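# Load the magnet shelf with sockets, balanced around post

## Task

A shelf clings to a post by a magnet. Place on it the largest number of the five sockets it can carry before it slips down the post, and not fewer than that. It bears the most when the weight is spread evenly around the post. Pushing on the shelf or dropping a socket onto it roughly can make it slide, rotate or fall off. Finished means the shelf sits at the white band or no more than one finger's width under it, each socket on it lies within its rim, and the gripper has released everything and pulled away. Nothing counts as done if it only stays put because the robot is holding it.

## Robot and tools

ROBOT. One six-joint arm (waist, shoulder, elbow, forearm roll, wrist pitch, wrist roll) ending in a two-finger parallel gripper. Joint ranges in rad: waist, shoulder, forearm roll, wrist pitch and wrist roll -6.283 to 6.283; elbow -2.792 to 2.792. Load limits in N m: waist 299, shoulder 299, elbow 140, the three wrist joints 39.6 each; a carried part's weight adds to these.

FRAMES. Everything is in the scene frame: origin on the tabletop under the arm's base, +z up, +y to the left when facing along +x. The base may sit tilted, and the reported hand position grows less accurate at long reach. On the gripper, the fingers point along its +z axis and close along its y axis. end_effector_position is the spot between the pads when shut; fingertips stick out about 33 mm past it when closed and 9 mm when fully open. Closing pushes the tips roughly 24 mm farther from the arm, so keep that gap above any surface.

execute_actions(actions). actions is a list of actions; each action is a table of up to 15 rows, each row lasting one control step of 1/30 s. If fewer than 15 rows are given, the final row repeats until 15 steps pass. Only one arm, so each row is a single list of 10 numbers: x, y, z (metres, absolute target for end_effector_position), qw, qx, qy, qz (absolute target for end_effector_quat_wxyz, w first), then position, force_limit, speed, each in [-1, 1]. These are poses, not offsets. Repeat the wanted quaternion in every row; do not copy a drifted one from the last result. An action is rejected if its target lies over 0.6 m from where the gripper starts that action along any gripper axis; if the first action fails this against the last reported state, or any action is malformed, nothing in the call runs. An empty list just returns state and images. Each step, the commanded pose is clipped to within 70 mm and 16 degrees of the measured one, so far targets need several actions; afterward the arm drifts at most to the last clipped pose.

Gripper numbers: position +1 = fully open (140 mm), about -0.8 = pads touching, -1 = close until blocked. force_limit for parts up to 40 mm wide: about 14 N at -1, 60 N at 0, 107 N at +1. speed of the pad gap: about 30 mm/s at -1, 140 at 0, 250 at +1.

move(target, speed, stop_force, blocking). target is one 10-number row as above: an absolute pose plus finger values, which are sent immediately. The gripper travels a straight path over 0.5 to 10 s (cut off at 10 s), turning the short way. speed is top path speed in m/s, 0.002 to 0.5, default 0.25; rotation is capped at twice that in rad/s. The arm does not avoid obstacles, lags, may wander off the line and may overshoot speed near a straight arm. Faster touches and targets deeper past a contact press harder; this arm is stiff, so aiming even slightly into something solid can cause a fault. stop_force (optional, N, 20 to 80) ends the path when the estimated push against the motion rises that much for 2 steps; the hand backs up 2 steps and holds. Use it only when moving slowly, not on turning moves, not within the first 0.2 s, and leave it out when pulling away from a contact. Pressure may briefly exceed it, even double. blocking=false returns after 0.5 s while the arm keeps going (not allowed with stop_force); poll with wait(0), and no other motion call is accepted until its end shows.

The move: line gives the ending: done (resting near target), off_target, moving, held (last step blocked by a check), fault, or contact (stop_force ended it; this ranks above the others), plus distance to target. limits=paced means the pose was clipped; limits=held means a check blocked some steps, after which the arm may surge.

wait(seconds): 0 to 10; the arm keeps its last command. stop(): brakes a running move; needs room to slow. zoom_image(camera, region): camera is cam_high, cam_low or cam_wrist; region [x0, y0, x1, y1] in pixels, top-left origin, at most 504 by 504. finished_scene(scene): ends the current scene, given its number; irreversible.

RESULTS. The state line shows gripper position (m), quaternion and velocities (m/s, rad/s). Hand target is what the controller now aims for. pose unreachable means the clearance check (which treats the mount under the base as arm) altered or blocked the command. Step readings list positions at some steps, HELD marking held-back steps. object_status: 0 moving, 1 blocked while opening, 2 blocked while closing (a proper grip), 3 reached the requested position or pads met. position_measured is in counts: 3 open, 230 pads touching. To squeeze harder while status is 2, raise force_limit and switch position between -1 and -0.98. Flange force is the estimated external force on the gripper, including held weight, noisy and sometimes no reading. Joint torques follow the joint order. MOTOR HOT warns of overheating; the limit triggers an OVER-TEMPERATURE FAULT.

CAMERAS. cam_high (672x504) and cam_low (672x504) are fixed; cam_wrist (616x616, fisheye) rides on the hand. Calibration data is supplied and may be a little off.

AVOID. A torque at a joint's load limit, or 144 N on the arm or what it holds, stops the arm for 10 s and skips the rest of the call. Do not drop parts, slam them down, push on the shelf, or knock anything off the table. Parts held may get brief tugs, and loose items may be nudged.

Each tool is called after ">>>" as name([rows], argument=value, ...), one row to a line, values as JSON.

## Session

>>> execute_actions(actions=[])

Scene clock: 0.00 s.
end_effector_position=(+0.7996, -0.4535, +0.3909) position_measured=3 object_status=3 end_effector_quat_wxyz=(+0.228, +0.938, -0.061, +0.254) end_effector_velocity=(-0.001, -0.002, -0.002) end_effector_angular_velocity=(+0.001, +0.002, -0.002)
Joint positions: [-0.499  0.3    1.619 -0.374  0.57   1.468]
Joint velocities: [-0.002  0.002  0.     0.    -0.     0.   ]
Joint torques (N m, as the joint torque sensors report them, + toward a larger angle): no reading
Flange force (N, the push that the arm receives, along the gripper's own x y z axes): no reading
Hand target: +0.800, -0.454, +0.391; +0.228, +0.938, -0.061, +0.254

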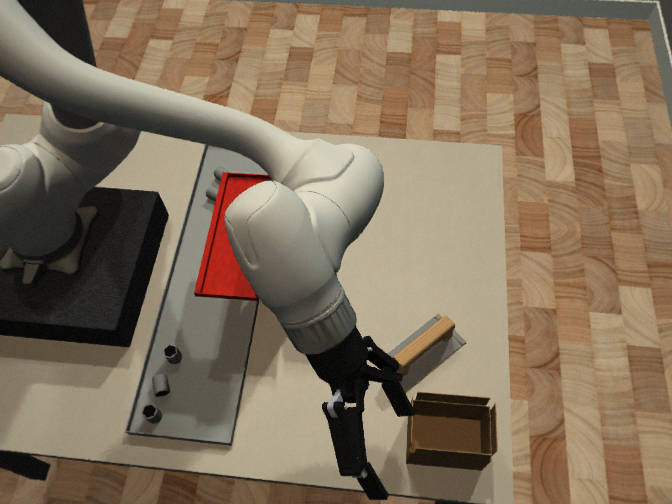

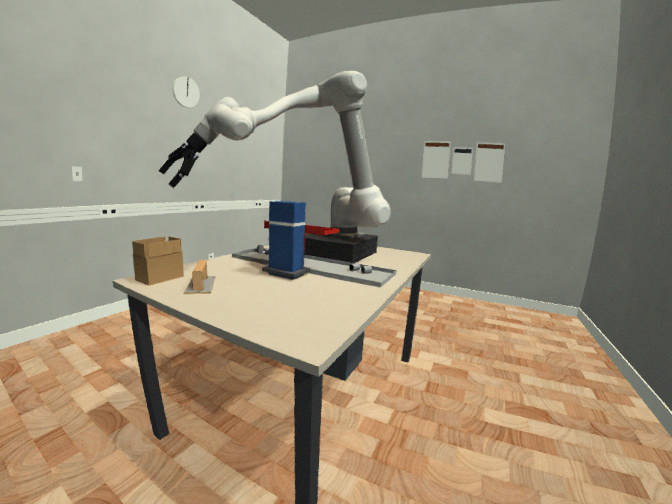

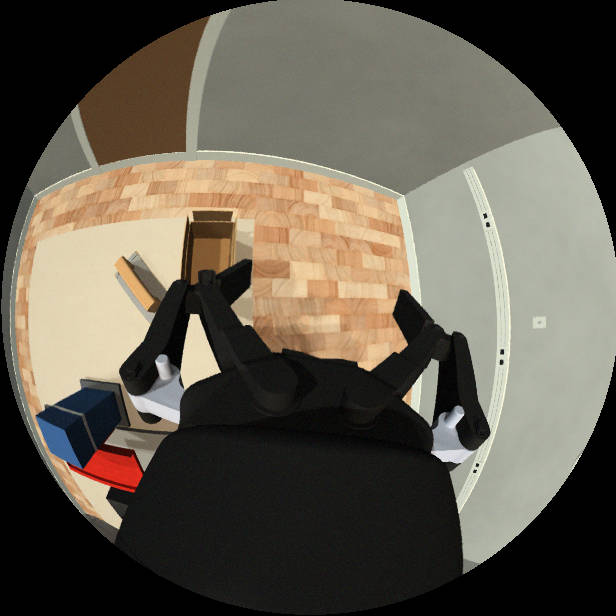

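>>> move(target=[0.27,-0.3,0.35,0,1,0,0,0,0,0])

>>> zoom_image(camera="cam_high", region=[100,130,400,450])

>>> zoom_image(camera="cam_wrist", region=[100,150,450,400])

>>> zoom_image(camera="cam_low", region=[220,180,420,300])

Scene clock: 7.77 s.
end_effector_position=(+0.2704, -0.2994, +0.3497) position_measured=129 object_status=3 end_effector_quat_wxyz=(+0.000, +1.000, +0.000, +0.000) end_effector_velocity=(-0.001, +0.000, -0.000) end_effector_angular_velocity=(+0.001, +0.002, +0.002)
Joint positions: [-0.95  -0.223  2.106  0.008  1.247  0.634]
Joint velocities: [-0.     0.     0.001 -0.     0.001 -0.002]
Joint torques (N m, as the joint torque sensors report them, + toward a larger angle): [  0.37 -16.88 -39.02   3.77  -0.25  -0.14]
Flange force (N, the push that the arm receives, along the gripper's own x y z axes): [-0.5 -0.9 -1.8]
Hand target: +0.270, -0.299, +0.350; +0.000, +1.000, +0.000, +0.000
Off the commanded pose: 0.001 m, 0 deg.
move: done
camera_calibration (this result's frames):
cam_wrist: T_world_to_cam=[[0.140495, -0.988165, -0.0615651, -0.307574], [-0.905814, -0.153392, 0.394932, 0.0444531], [-0.399701, 0.00028058, -0.916645, 0.62254], [0, 0, 0, 1]] pos_world=[0.332309, -0.29729, 0.534157]

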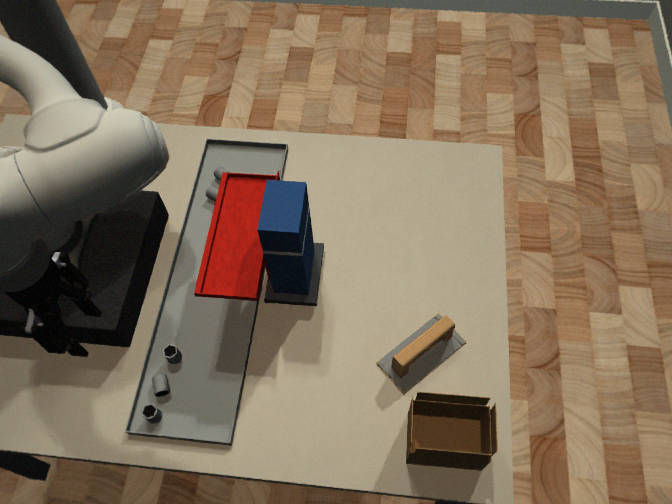

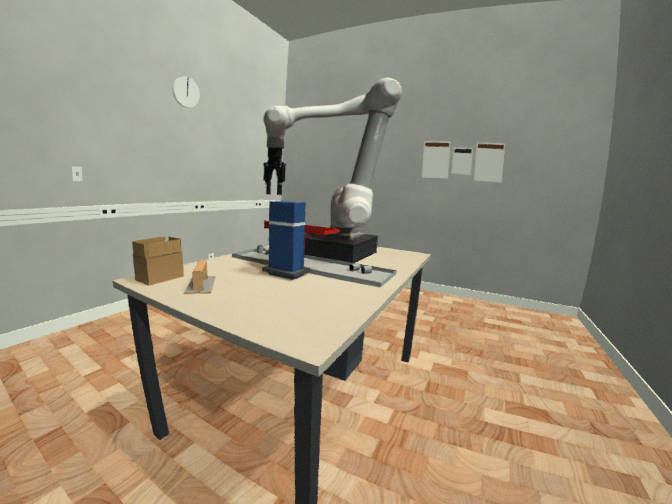

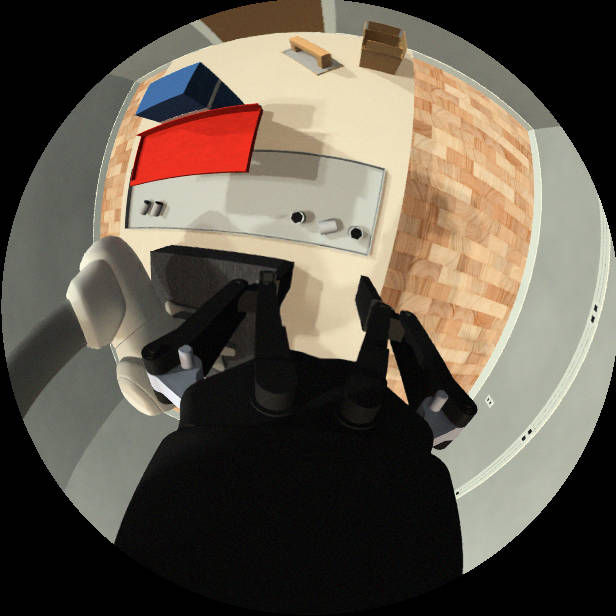

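Region (100, 130, 400, 450) of cam_high's 672x504 image, scaled by 1.575, with more detail than that image has; it fills the left 472 columns of this view, and the rest is white.

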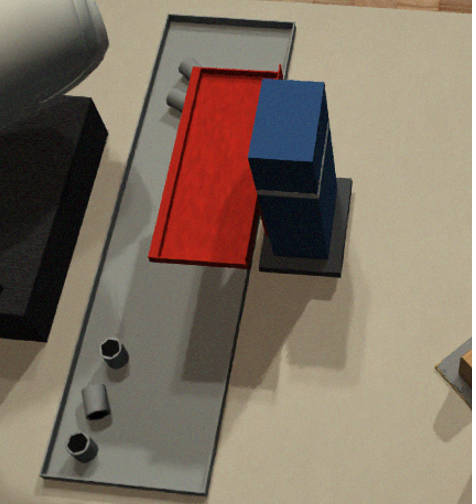

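Region (100, 150, 450, 400) of cam_wrist's 616x616 image, scaled by 1.440, with more detail than that image has; it fills the top 360 rows of this view, and the rest is white.

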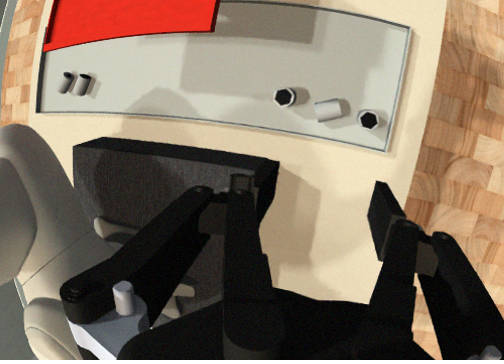

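Region (220, 180, 420, 300) of cam_low's 672x504 image, scaled by 2.520, with more detail than that image has; it fills the top 302 rows of this view, and the rest is white.

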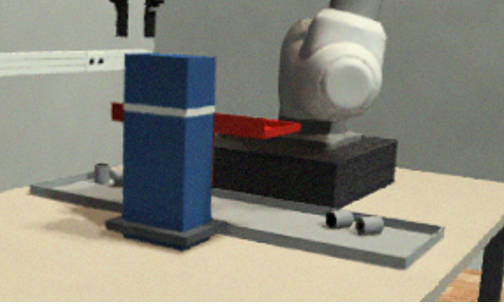

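>>> move(target=[0.345,-0.21,0.13,0,1,0,0,0,0,0])

Scene clock: 12.87 s.
end_effector_position=(+0.3453, -0.2103, +0.1299) position_measured=129 object_status=3 end_effector_quat_wxyz=(-0.000, +1.000, -0.000, -0.000) end_effector_velocity=(+0.000, -0.000, -0.002) end_effector_angular_velocity=(+0.000, +0.000, -0.003)
Joint positions: [-0.653  0.022  2.361  0.007  0.745  0.929]
Joint velocities: [ 0.     0.003  0.001  0.    -0.003  0.003]
Joint torques (N m, as the joint torque sensors report them, + toward a larger angle): [ -1.65 -32.5  -27.97   2.65  -0.42   0.44]
Flange force (N, the push that the arm receives, along the gripper's own x y z axes): [3.4 -2.0 -0.4]
Hand target: +0.345, -0.210, +0.130; -0.000, +1.000, -0.000, -0.000
Off the commanded pose: 0.000 m, 0 deg.
move: done
camera_calibration (this result's frames):
cam_wrist: T_world_to_cam=[[0.139893, -0.988224, -0.0619915, -0.243343], [-0.905881, -0.153011, 0.394928, 0.212897], [-0.399763, 0.000909193, -0.916618, 0.451207], [0, 0, 0, 1]] pos_world=[0.407278, -0.208312, 0.314421]

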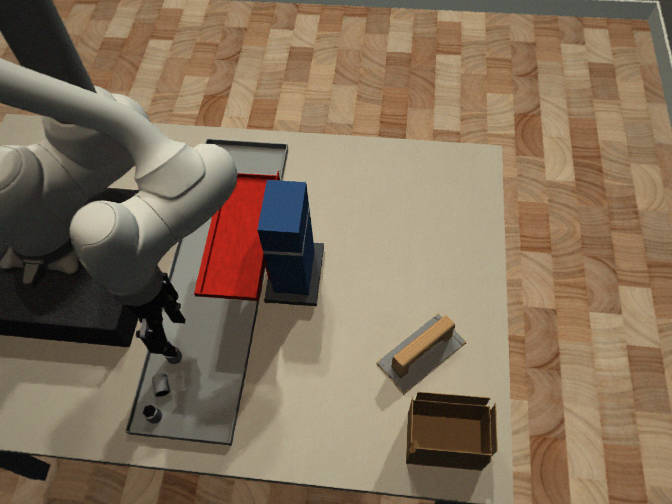

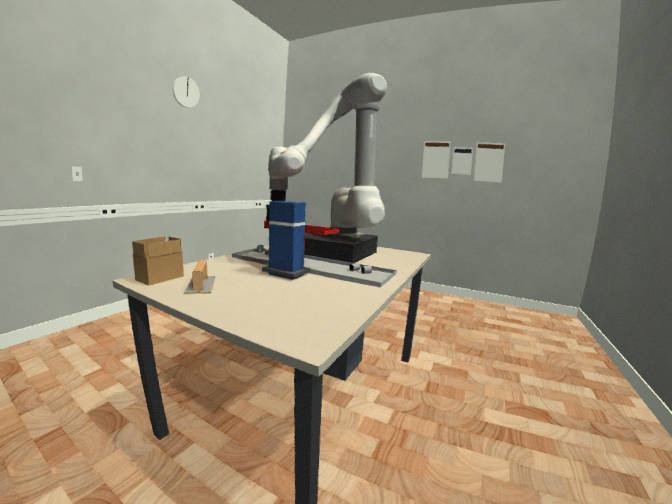

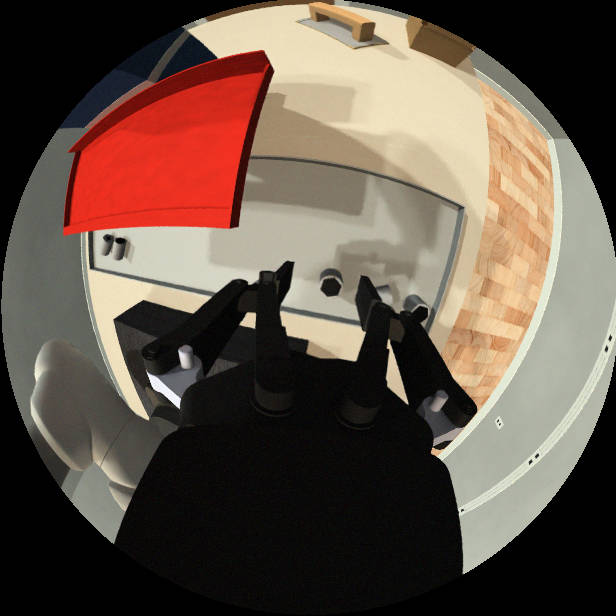

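>>> move(target=[0.33,-0.224,0.06,0,1,0,0,-0.1,0,0], speed=0.1)

>>> move(target=[0.33,-0.224,0.06,0,1,0,0,-1,0,0])

>>> move(target=[0.33,-0.224,0.33,0,1,0,0,-1,0,0])

>>> move(target=[0.49,0,0.33,0,1,0,0,-1,0,0])

Scene clock: 17.20 s.
end_effector_position=(+0.3301, -0.2241, +0.0600) position_measured=141 object_status=3 end_effector_quat_wxyz=(+0.000, +1.000, -0.000, -0.000) end_effector_velocity=(+0.000, +0.000, -0.001) end_effector_angular_velocity=(-0.000, -0.001, +0.001)
Joint positions: [-0.703  0.146  2.422  0.01   0.561  0.876]
Joint velocities: [ 0.001  0.001  0.001  0.001 -0.003 -0.001]
Joint torques (N m, as the joint torque sensors report them, + toward a larger angle): [ -0.23 -41.12 -22.79   2.02  -0.44   0.05]
Flange force (N, the push that the arm receives, along the gripper's own x y z axes): [2.7 -0.3 3.7]
Hand target: +0.330, -0.224, +0.060; +0.000, +1.000, -0.000, -0.000
Off the commanded pose: 0.000 m, 0 deg.
move: done
camera_calibration (this result's frames):
cam_wrist: T_world_to_cam=[[0.140049, -0.988219, -0.0617201, -0.259215], [-0.905833, -0.153045, 0.395025, 0.224539], [-0.399817, 0.000585341, -0.916595, 0.380958], [0, 0, 0, 1]] pos_world=[0.392011, -0.22202, 0.244487]

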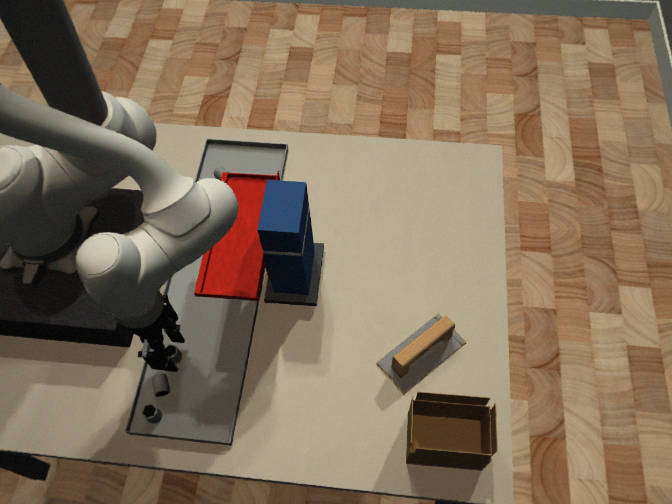

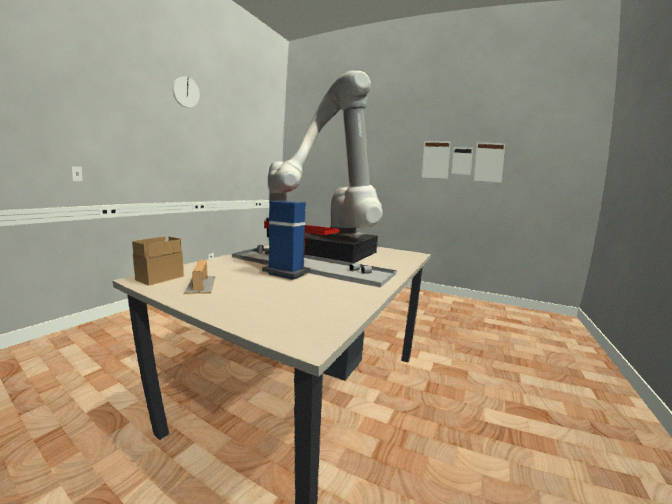

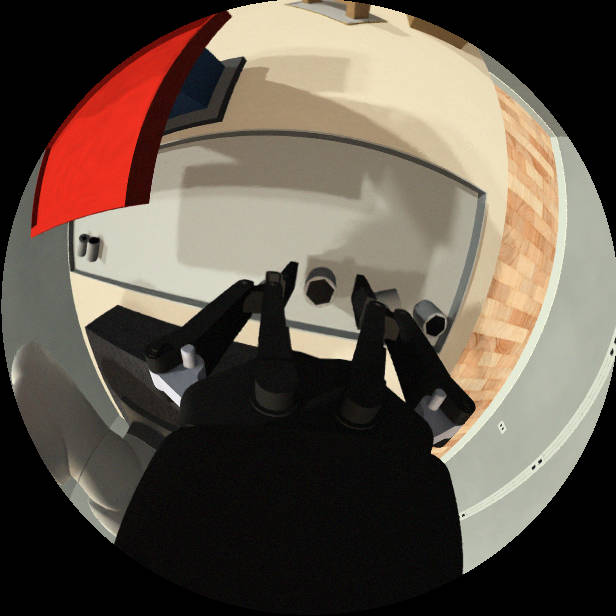

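Scene clock: 17.90 s.
end_effector_position=(+0.3300, -0.2240, +0.0600) position_measured=187 object_status=2 end_effector_quat_wxyz=(-0.000, +1.000, +0.000, -0.000) end_effector_velocity=(+0.000, -0.001, +0.000) end_effector_angular_velocity=(-0.000, -0.001, -0.001)
Joint positions: [-0.703  0.146  2.422  0.01   0.561  0.876]
Joint velocities: [-0.001 -0.    -0.001  0.     0.    -0.   ]
Joint torques (N m, as the joint torque sensors report them, + toward a larger angle): [ -1.45 -23.6  -13.23   2.21  -1.55   0.21]
Flange force (N, the push that the arm receives, along the gripper's own x y z axes): [-0.2 -5.0 -40.7]
Hand target: +0.330, -0.224, +0.060; -0.000, +1.000, +0.000, -0.000
Off the commanded pose: 0.000 m, 0 deg.
move: done
camera_calibration (this result's frames):
cam_wrist: T_world_to_cam=[[0.140105, -0.988201, -0.0618891, -0.25913], [-0.905817, -0.153164, 0.395014, 0.224481], [-0.399833, 0.000716797, -0.916588, 0.380909], [0, 0, 0, 1]] pos_world=[0.391944, -0.221963, 0.244426]

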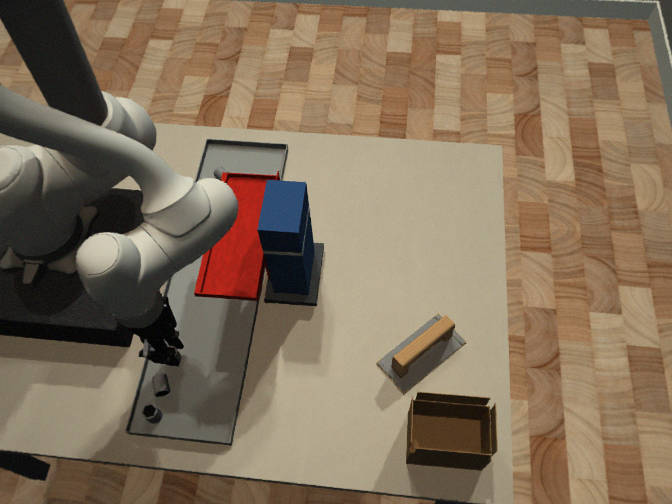

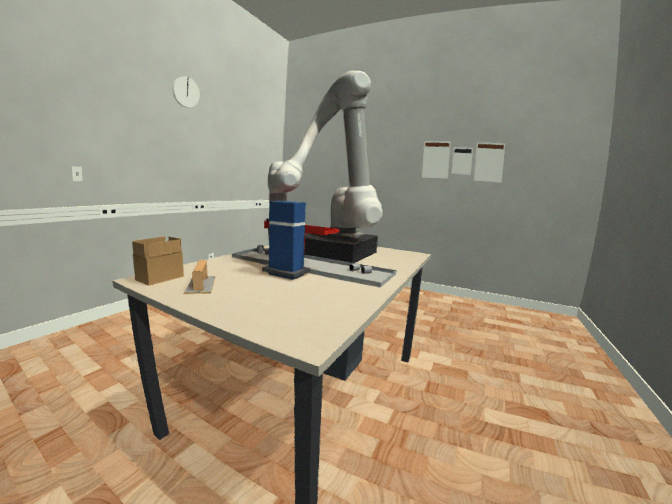

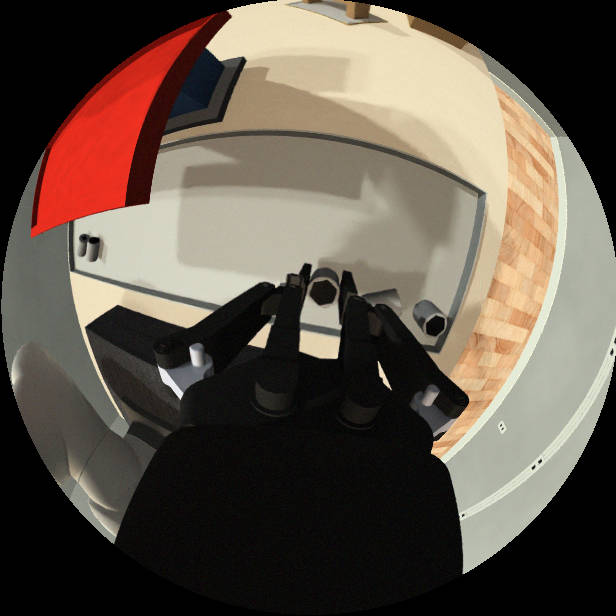

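Scene clock: 19.50 s.
end_effector_position=(+0.3297, -0.2236, +0.3301) position_measured=187 object_status=2 end_effector_quat_wxyz=(-0.000, +1.000, +0.000, +0.000) end_effector_velocity=(-0.001, -0.001, +0.001) end_effector_angular_velocity=(+0.001, +0.001, -0.002)
Joint positions: [-0.706 -0.221  2.14   0.006  1.209  0.878]
Joint velocities: [-0.003 -0.001 -0.001 -0.     0.004 -0.   ]
Joint torques (N m, as the joint torque sensors report them, + toward a larger angle): [ -2.02 -18.6  -40.25   3.63   0.15   0.14]
Flange force (N, the push that the arm receives, along the gripper's own x y z axes): [3.7 -3.3 3.3]
Hand target: +0.330, -0.224, +0.330; -0.000, +1.000, +0.000, +0.000
Off the commanded pose: 0.000 m, 0 deg.
move: done
camera_calibration (this result's frames):
cam_wrist: T_world_to_cam=[[0.140369, -0.98816, -0.0619308, -0.242091], [-0.905852, -0.153422, 0.394833, 0.117542], [-0.39966, 0.00067773, -0.916663, 0.628359], [0, 0, 0, 1]] pos_world=[0.391588, -0.221617, 0.514591]

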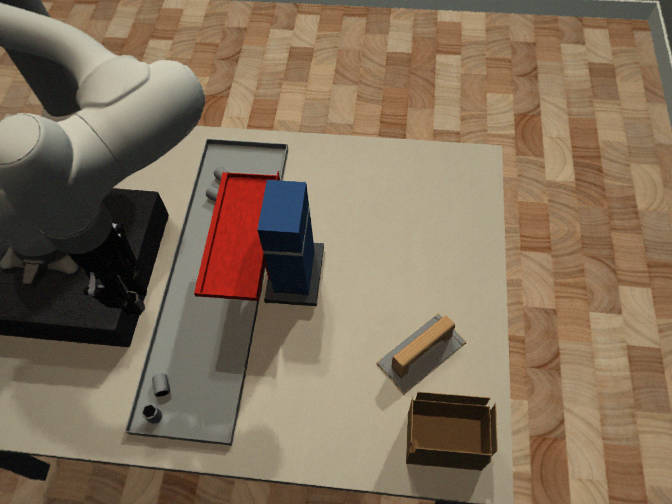

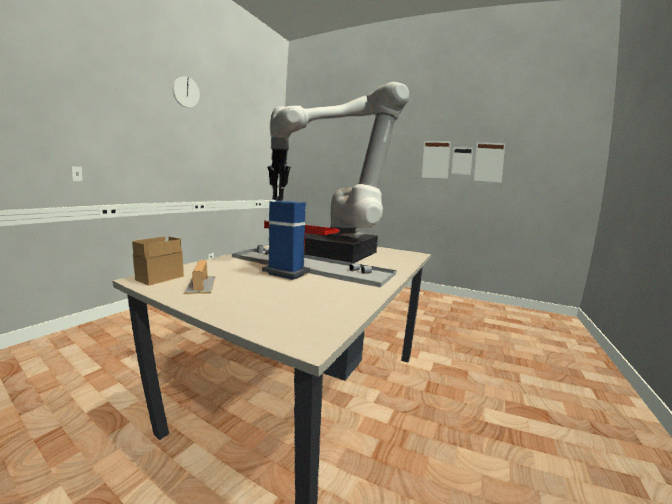

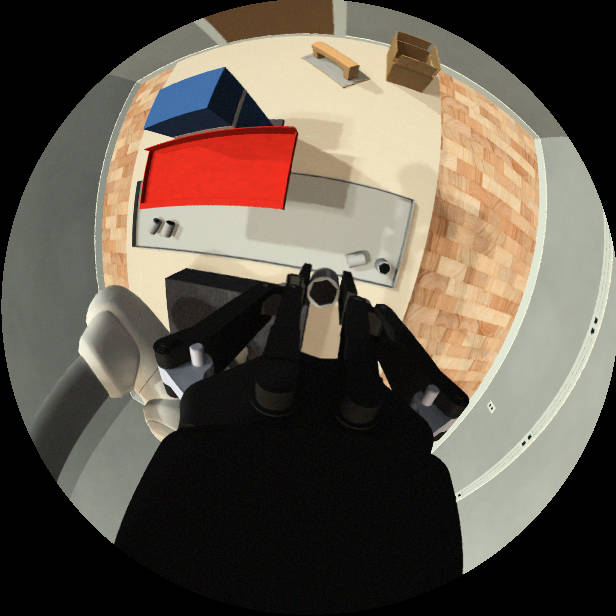

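Scene clock: 21.13 s.
end_effector_position=(+0.4901, -0.0001, +0.3301) position_measured=187 object_status=2 end_effector_quat_wxyz=(-0.000, +1.000, -0.000, -0.000) end_effector_velocity=(+0.001, +0.000, +0.000) end_effector_angular_velocity=(-0.001, -0.000, -0.001)
Joint positions: [-0.083 -0.063  2.007 -0.003  1.185  1.504]
Joint velocities: [ 0.002  0.001 -0.002 -0.001 -0.     0.003]
Joint torques (N m, as the joint torque sensors report them, + toward a larger angle): [  0.98 -35.18 -38.87   3.61   0.02   0.33]
Flange force (N, the push that the arm receives, along the gripper's own x y z axes): [2.4 2.1 1.7]
Hand target: +0.490, -0.000, +0.330; -0.000, +1.000, -0.000, -0.000
Off the commanded pose: 0.000 m, 0 deg.
move: done
camera_calibration (this result's frames):
cam_wrist: T_world_to_cam=[[0.140086, -0.988173, -0.0623754, -0.0434569], [-0.905849, -0.15334, 0.394873, 0.297203], [-0.399767, 0.00118673, -0.916616, 0.692329], [0, 0, 0, 1]] pos_world=[0.552079, 0.00180874, 0.514532]

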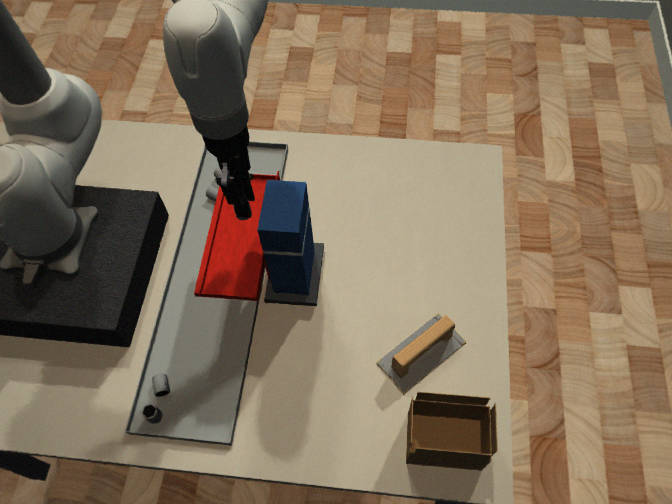

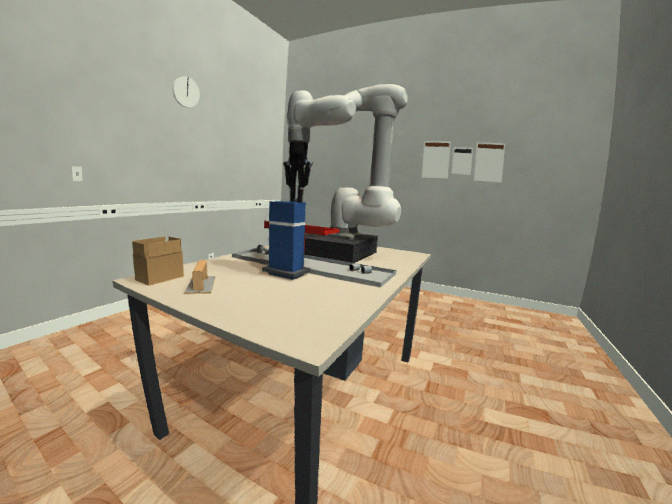

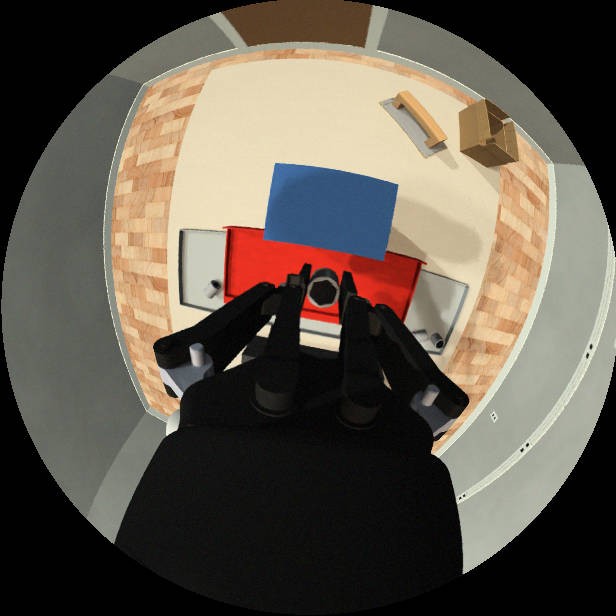

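>>> move(target=[0.44,0.11,0.265,0,1,0,0,-1,0,0], speed=0.12)

>>> zoom_image(camera="cam_low", region=[260,190,360,250])

Scene clock: 25.77 s.
end_effector_position=(+0.4402, +0.1100, +0.2650) position_measured=187 object_status=2 end_effector_quat_wxyz=(-0.000, +1.000, -0.000, -0.000) end_effector_velocity=(-0.000, +0.002, -0.000) end_effector_angular_velocity=(-0.001, -0.001, +0.002)
Joint positions: [ 0.16  -0.07   2.144 -0.007  1.056  1.75 ]
Joint velocities: [ 0.004  0.     0.001 -0.001 -0.001  0.003]
Joint torques (N m, as the joint torque sensors report them, + toward a larger angle): [ -0.49 -31.46 -36.2    3.48  -0.41  -0.48]
Flange force (N, the push that the arm receives, along the gripper's own x y z axes): [1.5 -4.0 0.3]
Hand target: +0.440, +0.110, +0.265; -0.000, +1.000, -0.000, -0.000
Off the commanded pose: 0.000 m, 0 deg.
move: done
camera_calibration (this result's frames):
cam_wrist: T_world_to_cam=[[0.140035, -0.988203, -0.0620008, 0.0682417], [-0.905819, -0.153145, 0.395017, 0.294492], [-0.399852, 0.000845274, -0.916579, 0.612692], [0, 0, 0, 1]] pos_world=[0.502187, 0.112019, 0.449483]

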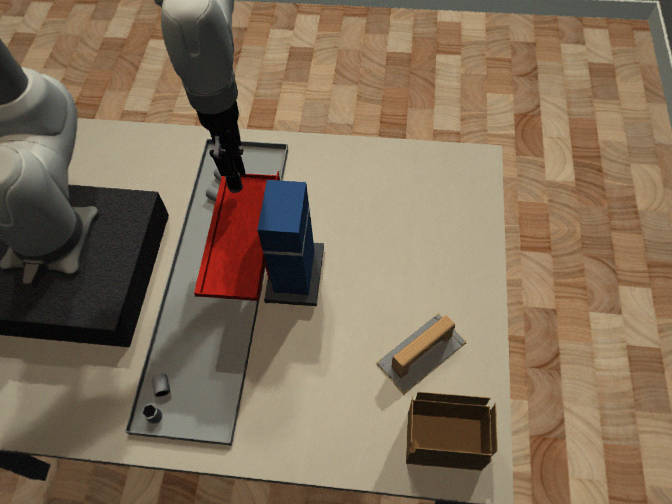

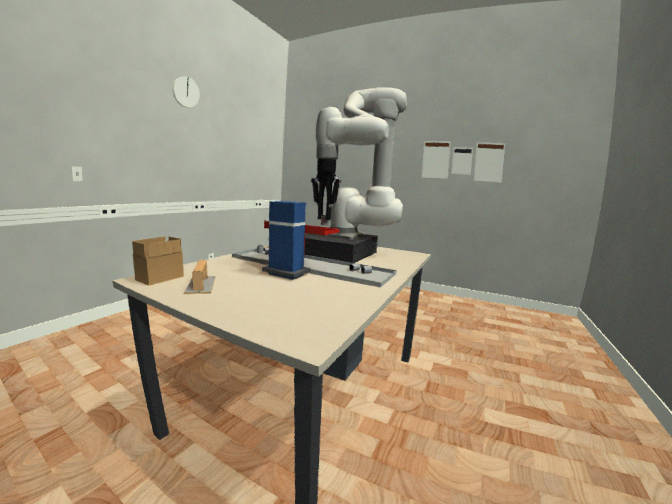

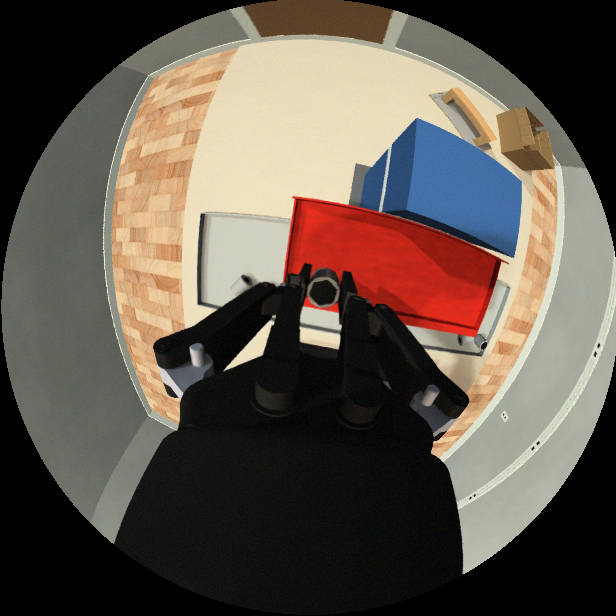

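Region (260, 190, 360, 250) of cam_low's 672x504 image, scaled by 5.040, with more detail than that image has; it fills the top 302 rows of this view, and the rest is white.

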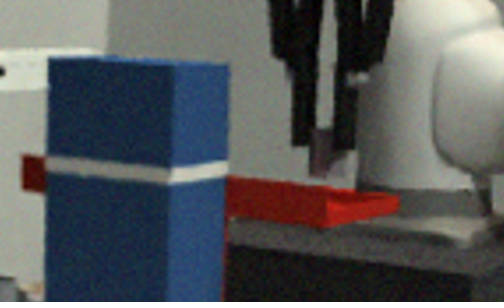

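>>> move(target=[0.49,-0.003,0.26,0,1,0,0,-0.98,-1,0], speed=0.12)

>>> move(target=[0.49,-0.003,0.244,0,1,0,0,-0.98,-1,0], speed=0.02)

>>> move(target=[0.49,-0.003,0.24,0,1,0,0,-0.98,-1,0], speed=0.005)

Scene clock: 30.63 s.
end_effector_position=(+0.4899, -0.0030, +0.2600) position_measured=187 object_status=2 end_effector_quat_wxyz=(+0.000, +1.000, +0.000, +0.000) end_effector_velocity=(+0.000, -0.001, -0.000) end_effector_angular_velocity=(-0.000, +0.000, +0.001)
Joint positions: [-0.089 -0.007  2.092 -0.004  1.043  1.499]
Joint velocities: [-0.003  0.001 -0.001 -0.    -0.    -0.004]
Joint torques (N m, as the joint torque sensors report them, + toward a larger angle): [ -2.45 -40.22 -36.58   3.48  -0.28   0.55]
Flange force (N, the push that the arm receives, along the gripper's own x y z axes): [5.3 -5.8 3.8]
Hand target: +0.490, -0.003, +0.260; +0.000, +1.000, -0.000, +0.000
Off the commanded pose: 0.000 m, 0 deg.
move: done
camera_calibration (this result's frames):
cam_wrist: T_world_to_cam=[[0.14012, -0.988216, -0.0616026, -0.0508749], [-0.9059, -0.153063, 0.394864, 0.324196], [-0.39964, 0.000477304, -0.916672, 0.627992], [0, 0, 0, 1]] pos_world=[0.551788, -0.000952638, 0.444515]

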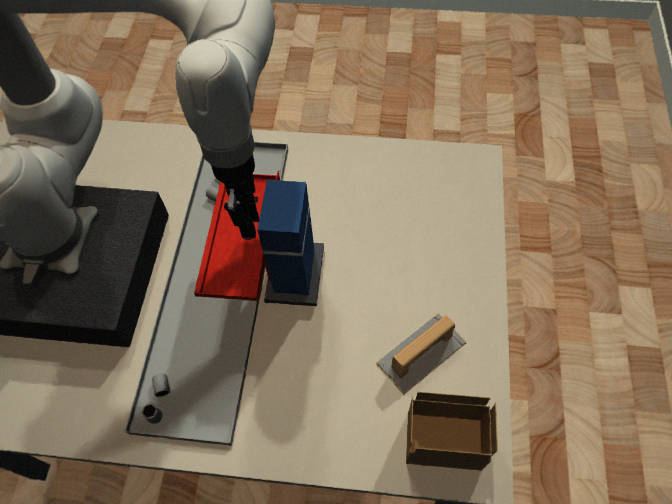

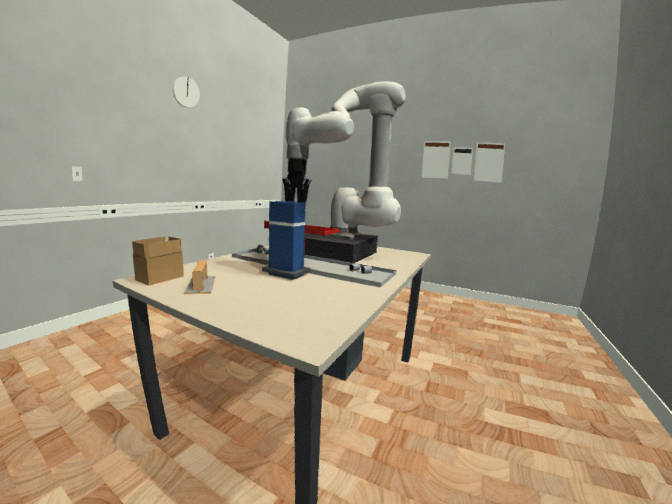

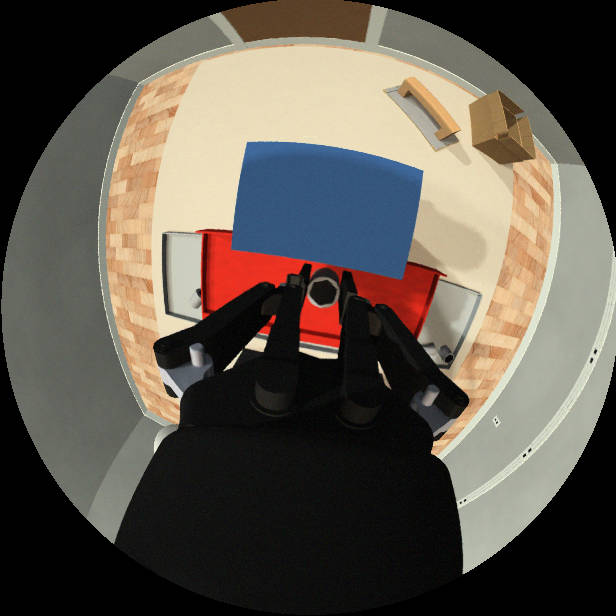

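Scene clock: 31.70 s.
end_effector_position=(+0.4900, -0.0030, +0.2441) position_measured=187 object_status=2 end_effector_quat_wxyz=(+0.000, +1.000, -0.000, -0.000) end_effector_velocity=(+0.000, +0.000, -0.001) end_effector_angular_velocity=(-0.000, -0.000, +0.001)
Joint positions: [-0.089  0.008  2.11  -0.004  1.01   1.499]
Joint velocities: [ 0.001  0.001  0.001 -0.    -0.003 -0.   ]
Joint torques (N m, as the joint torque sensors report them, + toward a larger angle): [ -1.42 -37.98 -35.22   3.37  -0.63   0.25]
Flange force (N, the push that the arm receives, along the gripper's own x y z axes): [0.7 -3.7 -1.4]
Hand target: +0.490, -0.003, +0.244; +0.000, +1.000, -0.000, -0.000
Off the commanded pose: 0.000 m, 0 deg.
move: done
camera_calibration (this result's frames):
cam_wrist: T_world_to_cam=[[0.140063, -0.988212, -0.0618087, -0.0517734], [-0.905855, -0.153093, 0.394956, 0.330584], [-0.399762, 0.000671083, -0.916619, 0.6135], [0, 0, 0, 1]] pos_world=[0.551967, -0.000964708, 0.428579]

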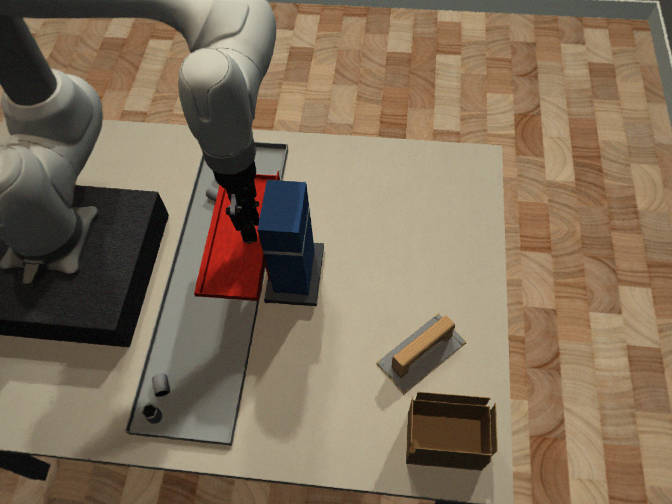

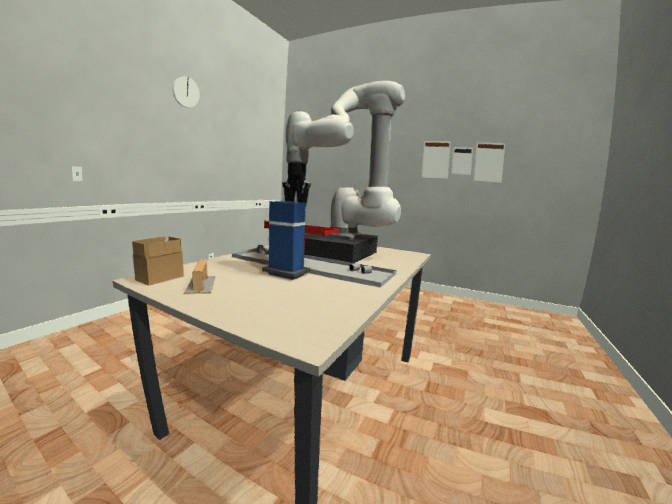

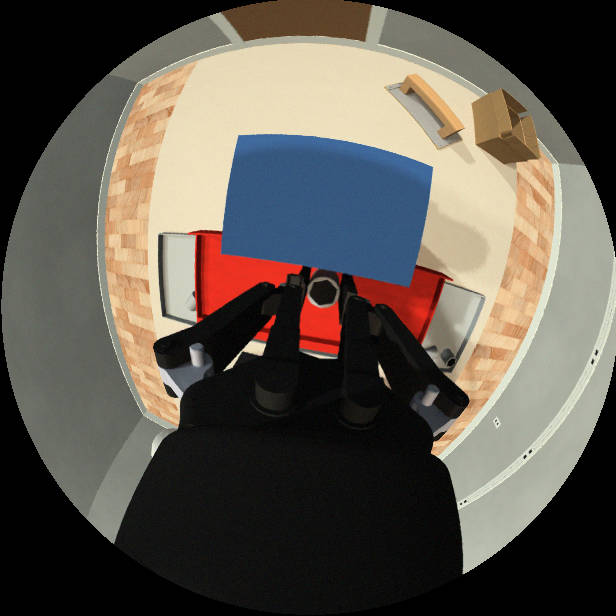

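Scene clock: 32.73 s.
end_effector_position=(+0.4900, -0.0030, +0.2400) position_measured=187 object_status=2 end_effector_quat_wxyz=(-0.000, +1.000, -0.000, -0.000) end_effector_velocity=(-0.000, +0.000, -0.000) end_effector_angular_velocity=(+0.001, -0.001, -0.002)
Joint positions: [-0.09   0.012  2.114 -0.004  1.002  1.499]
Joint velocities: [ 0.    -0.     0.001  0.001 -0.001  0.002]
Joint torques (N m, as the joint torque sensors report them, + toward a larger angle): [  0.16 -40.3  -35.4    3.31  -0.26   0.28]
Flange force (N, the push that the arm receives, along the gripper's own x y z axes): [3.5 -0.3 2.2]
Hand target: +0.490, -0.003, +0.240; +0.000, +1.000, -0.000, -0.000
Off the commanded pose: 0.000 m, 0 deg.
move: done
camera_calibration (this result's frames):
cam_wrist: T_world_to_cam=[[0.140095, -0.988206, -0.0618256, -0.0520274], [-0.90585, -0.15313, 0.394952, 0.33217], [-0.399761, 0.000673792, -0.916619, 0.609768], [0, 0, 0, 1]] pos_world=[0.551947, -0.000959478, 0.424518]

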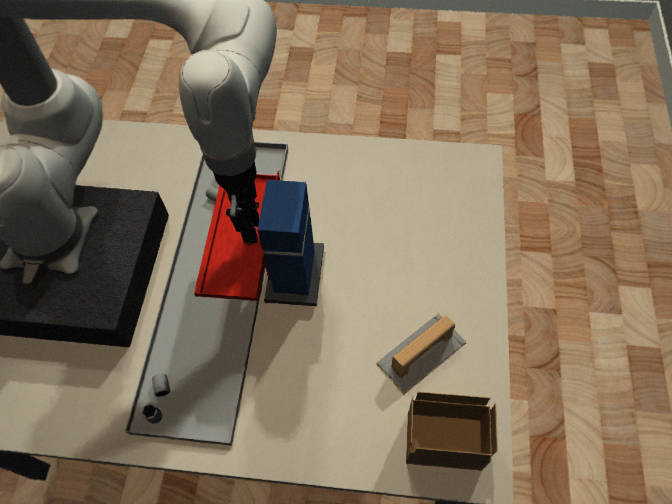

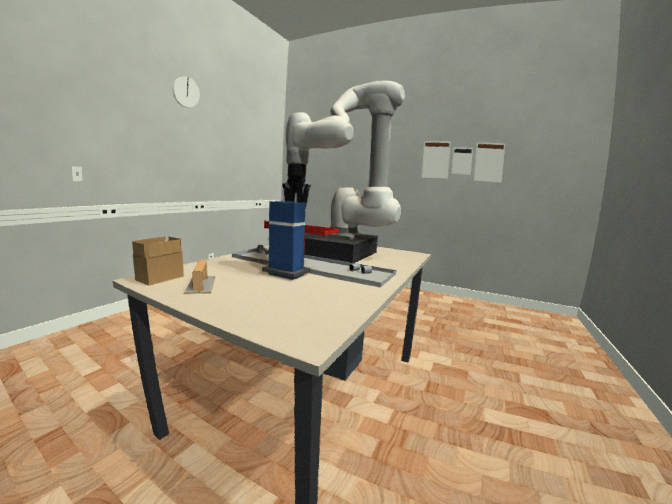

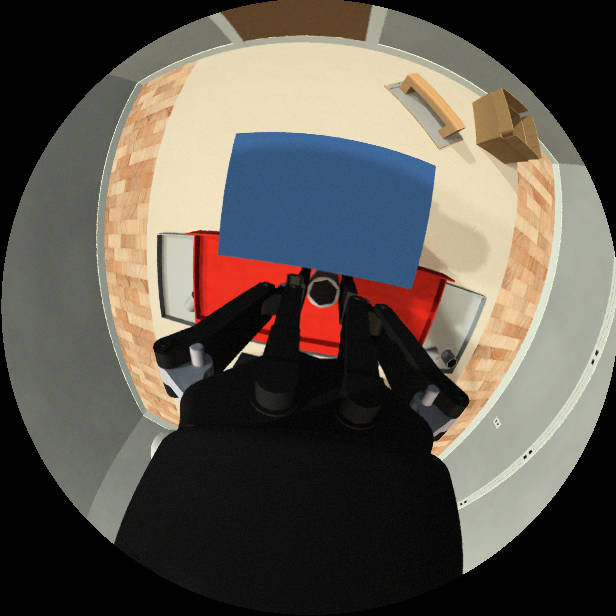

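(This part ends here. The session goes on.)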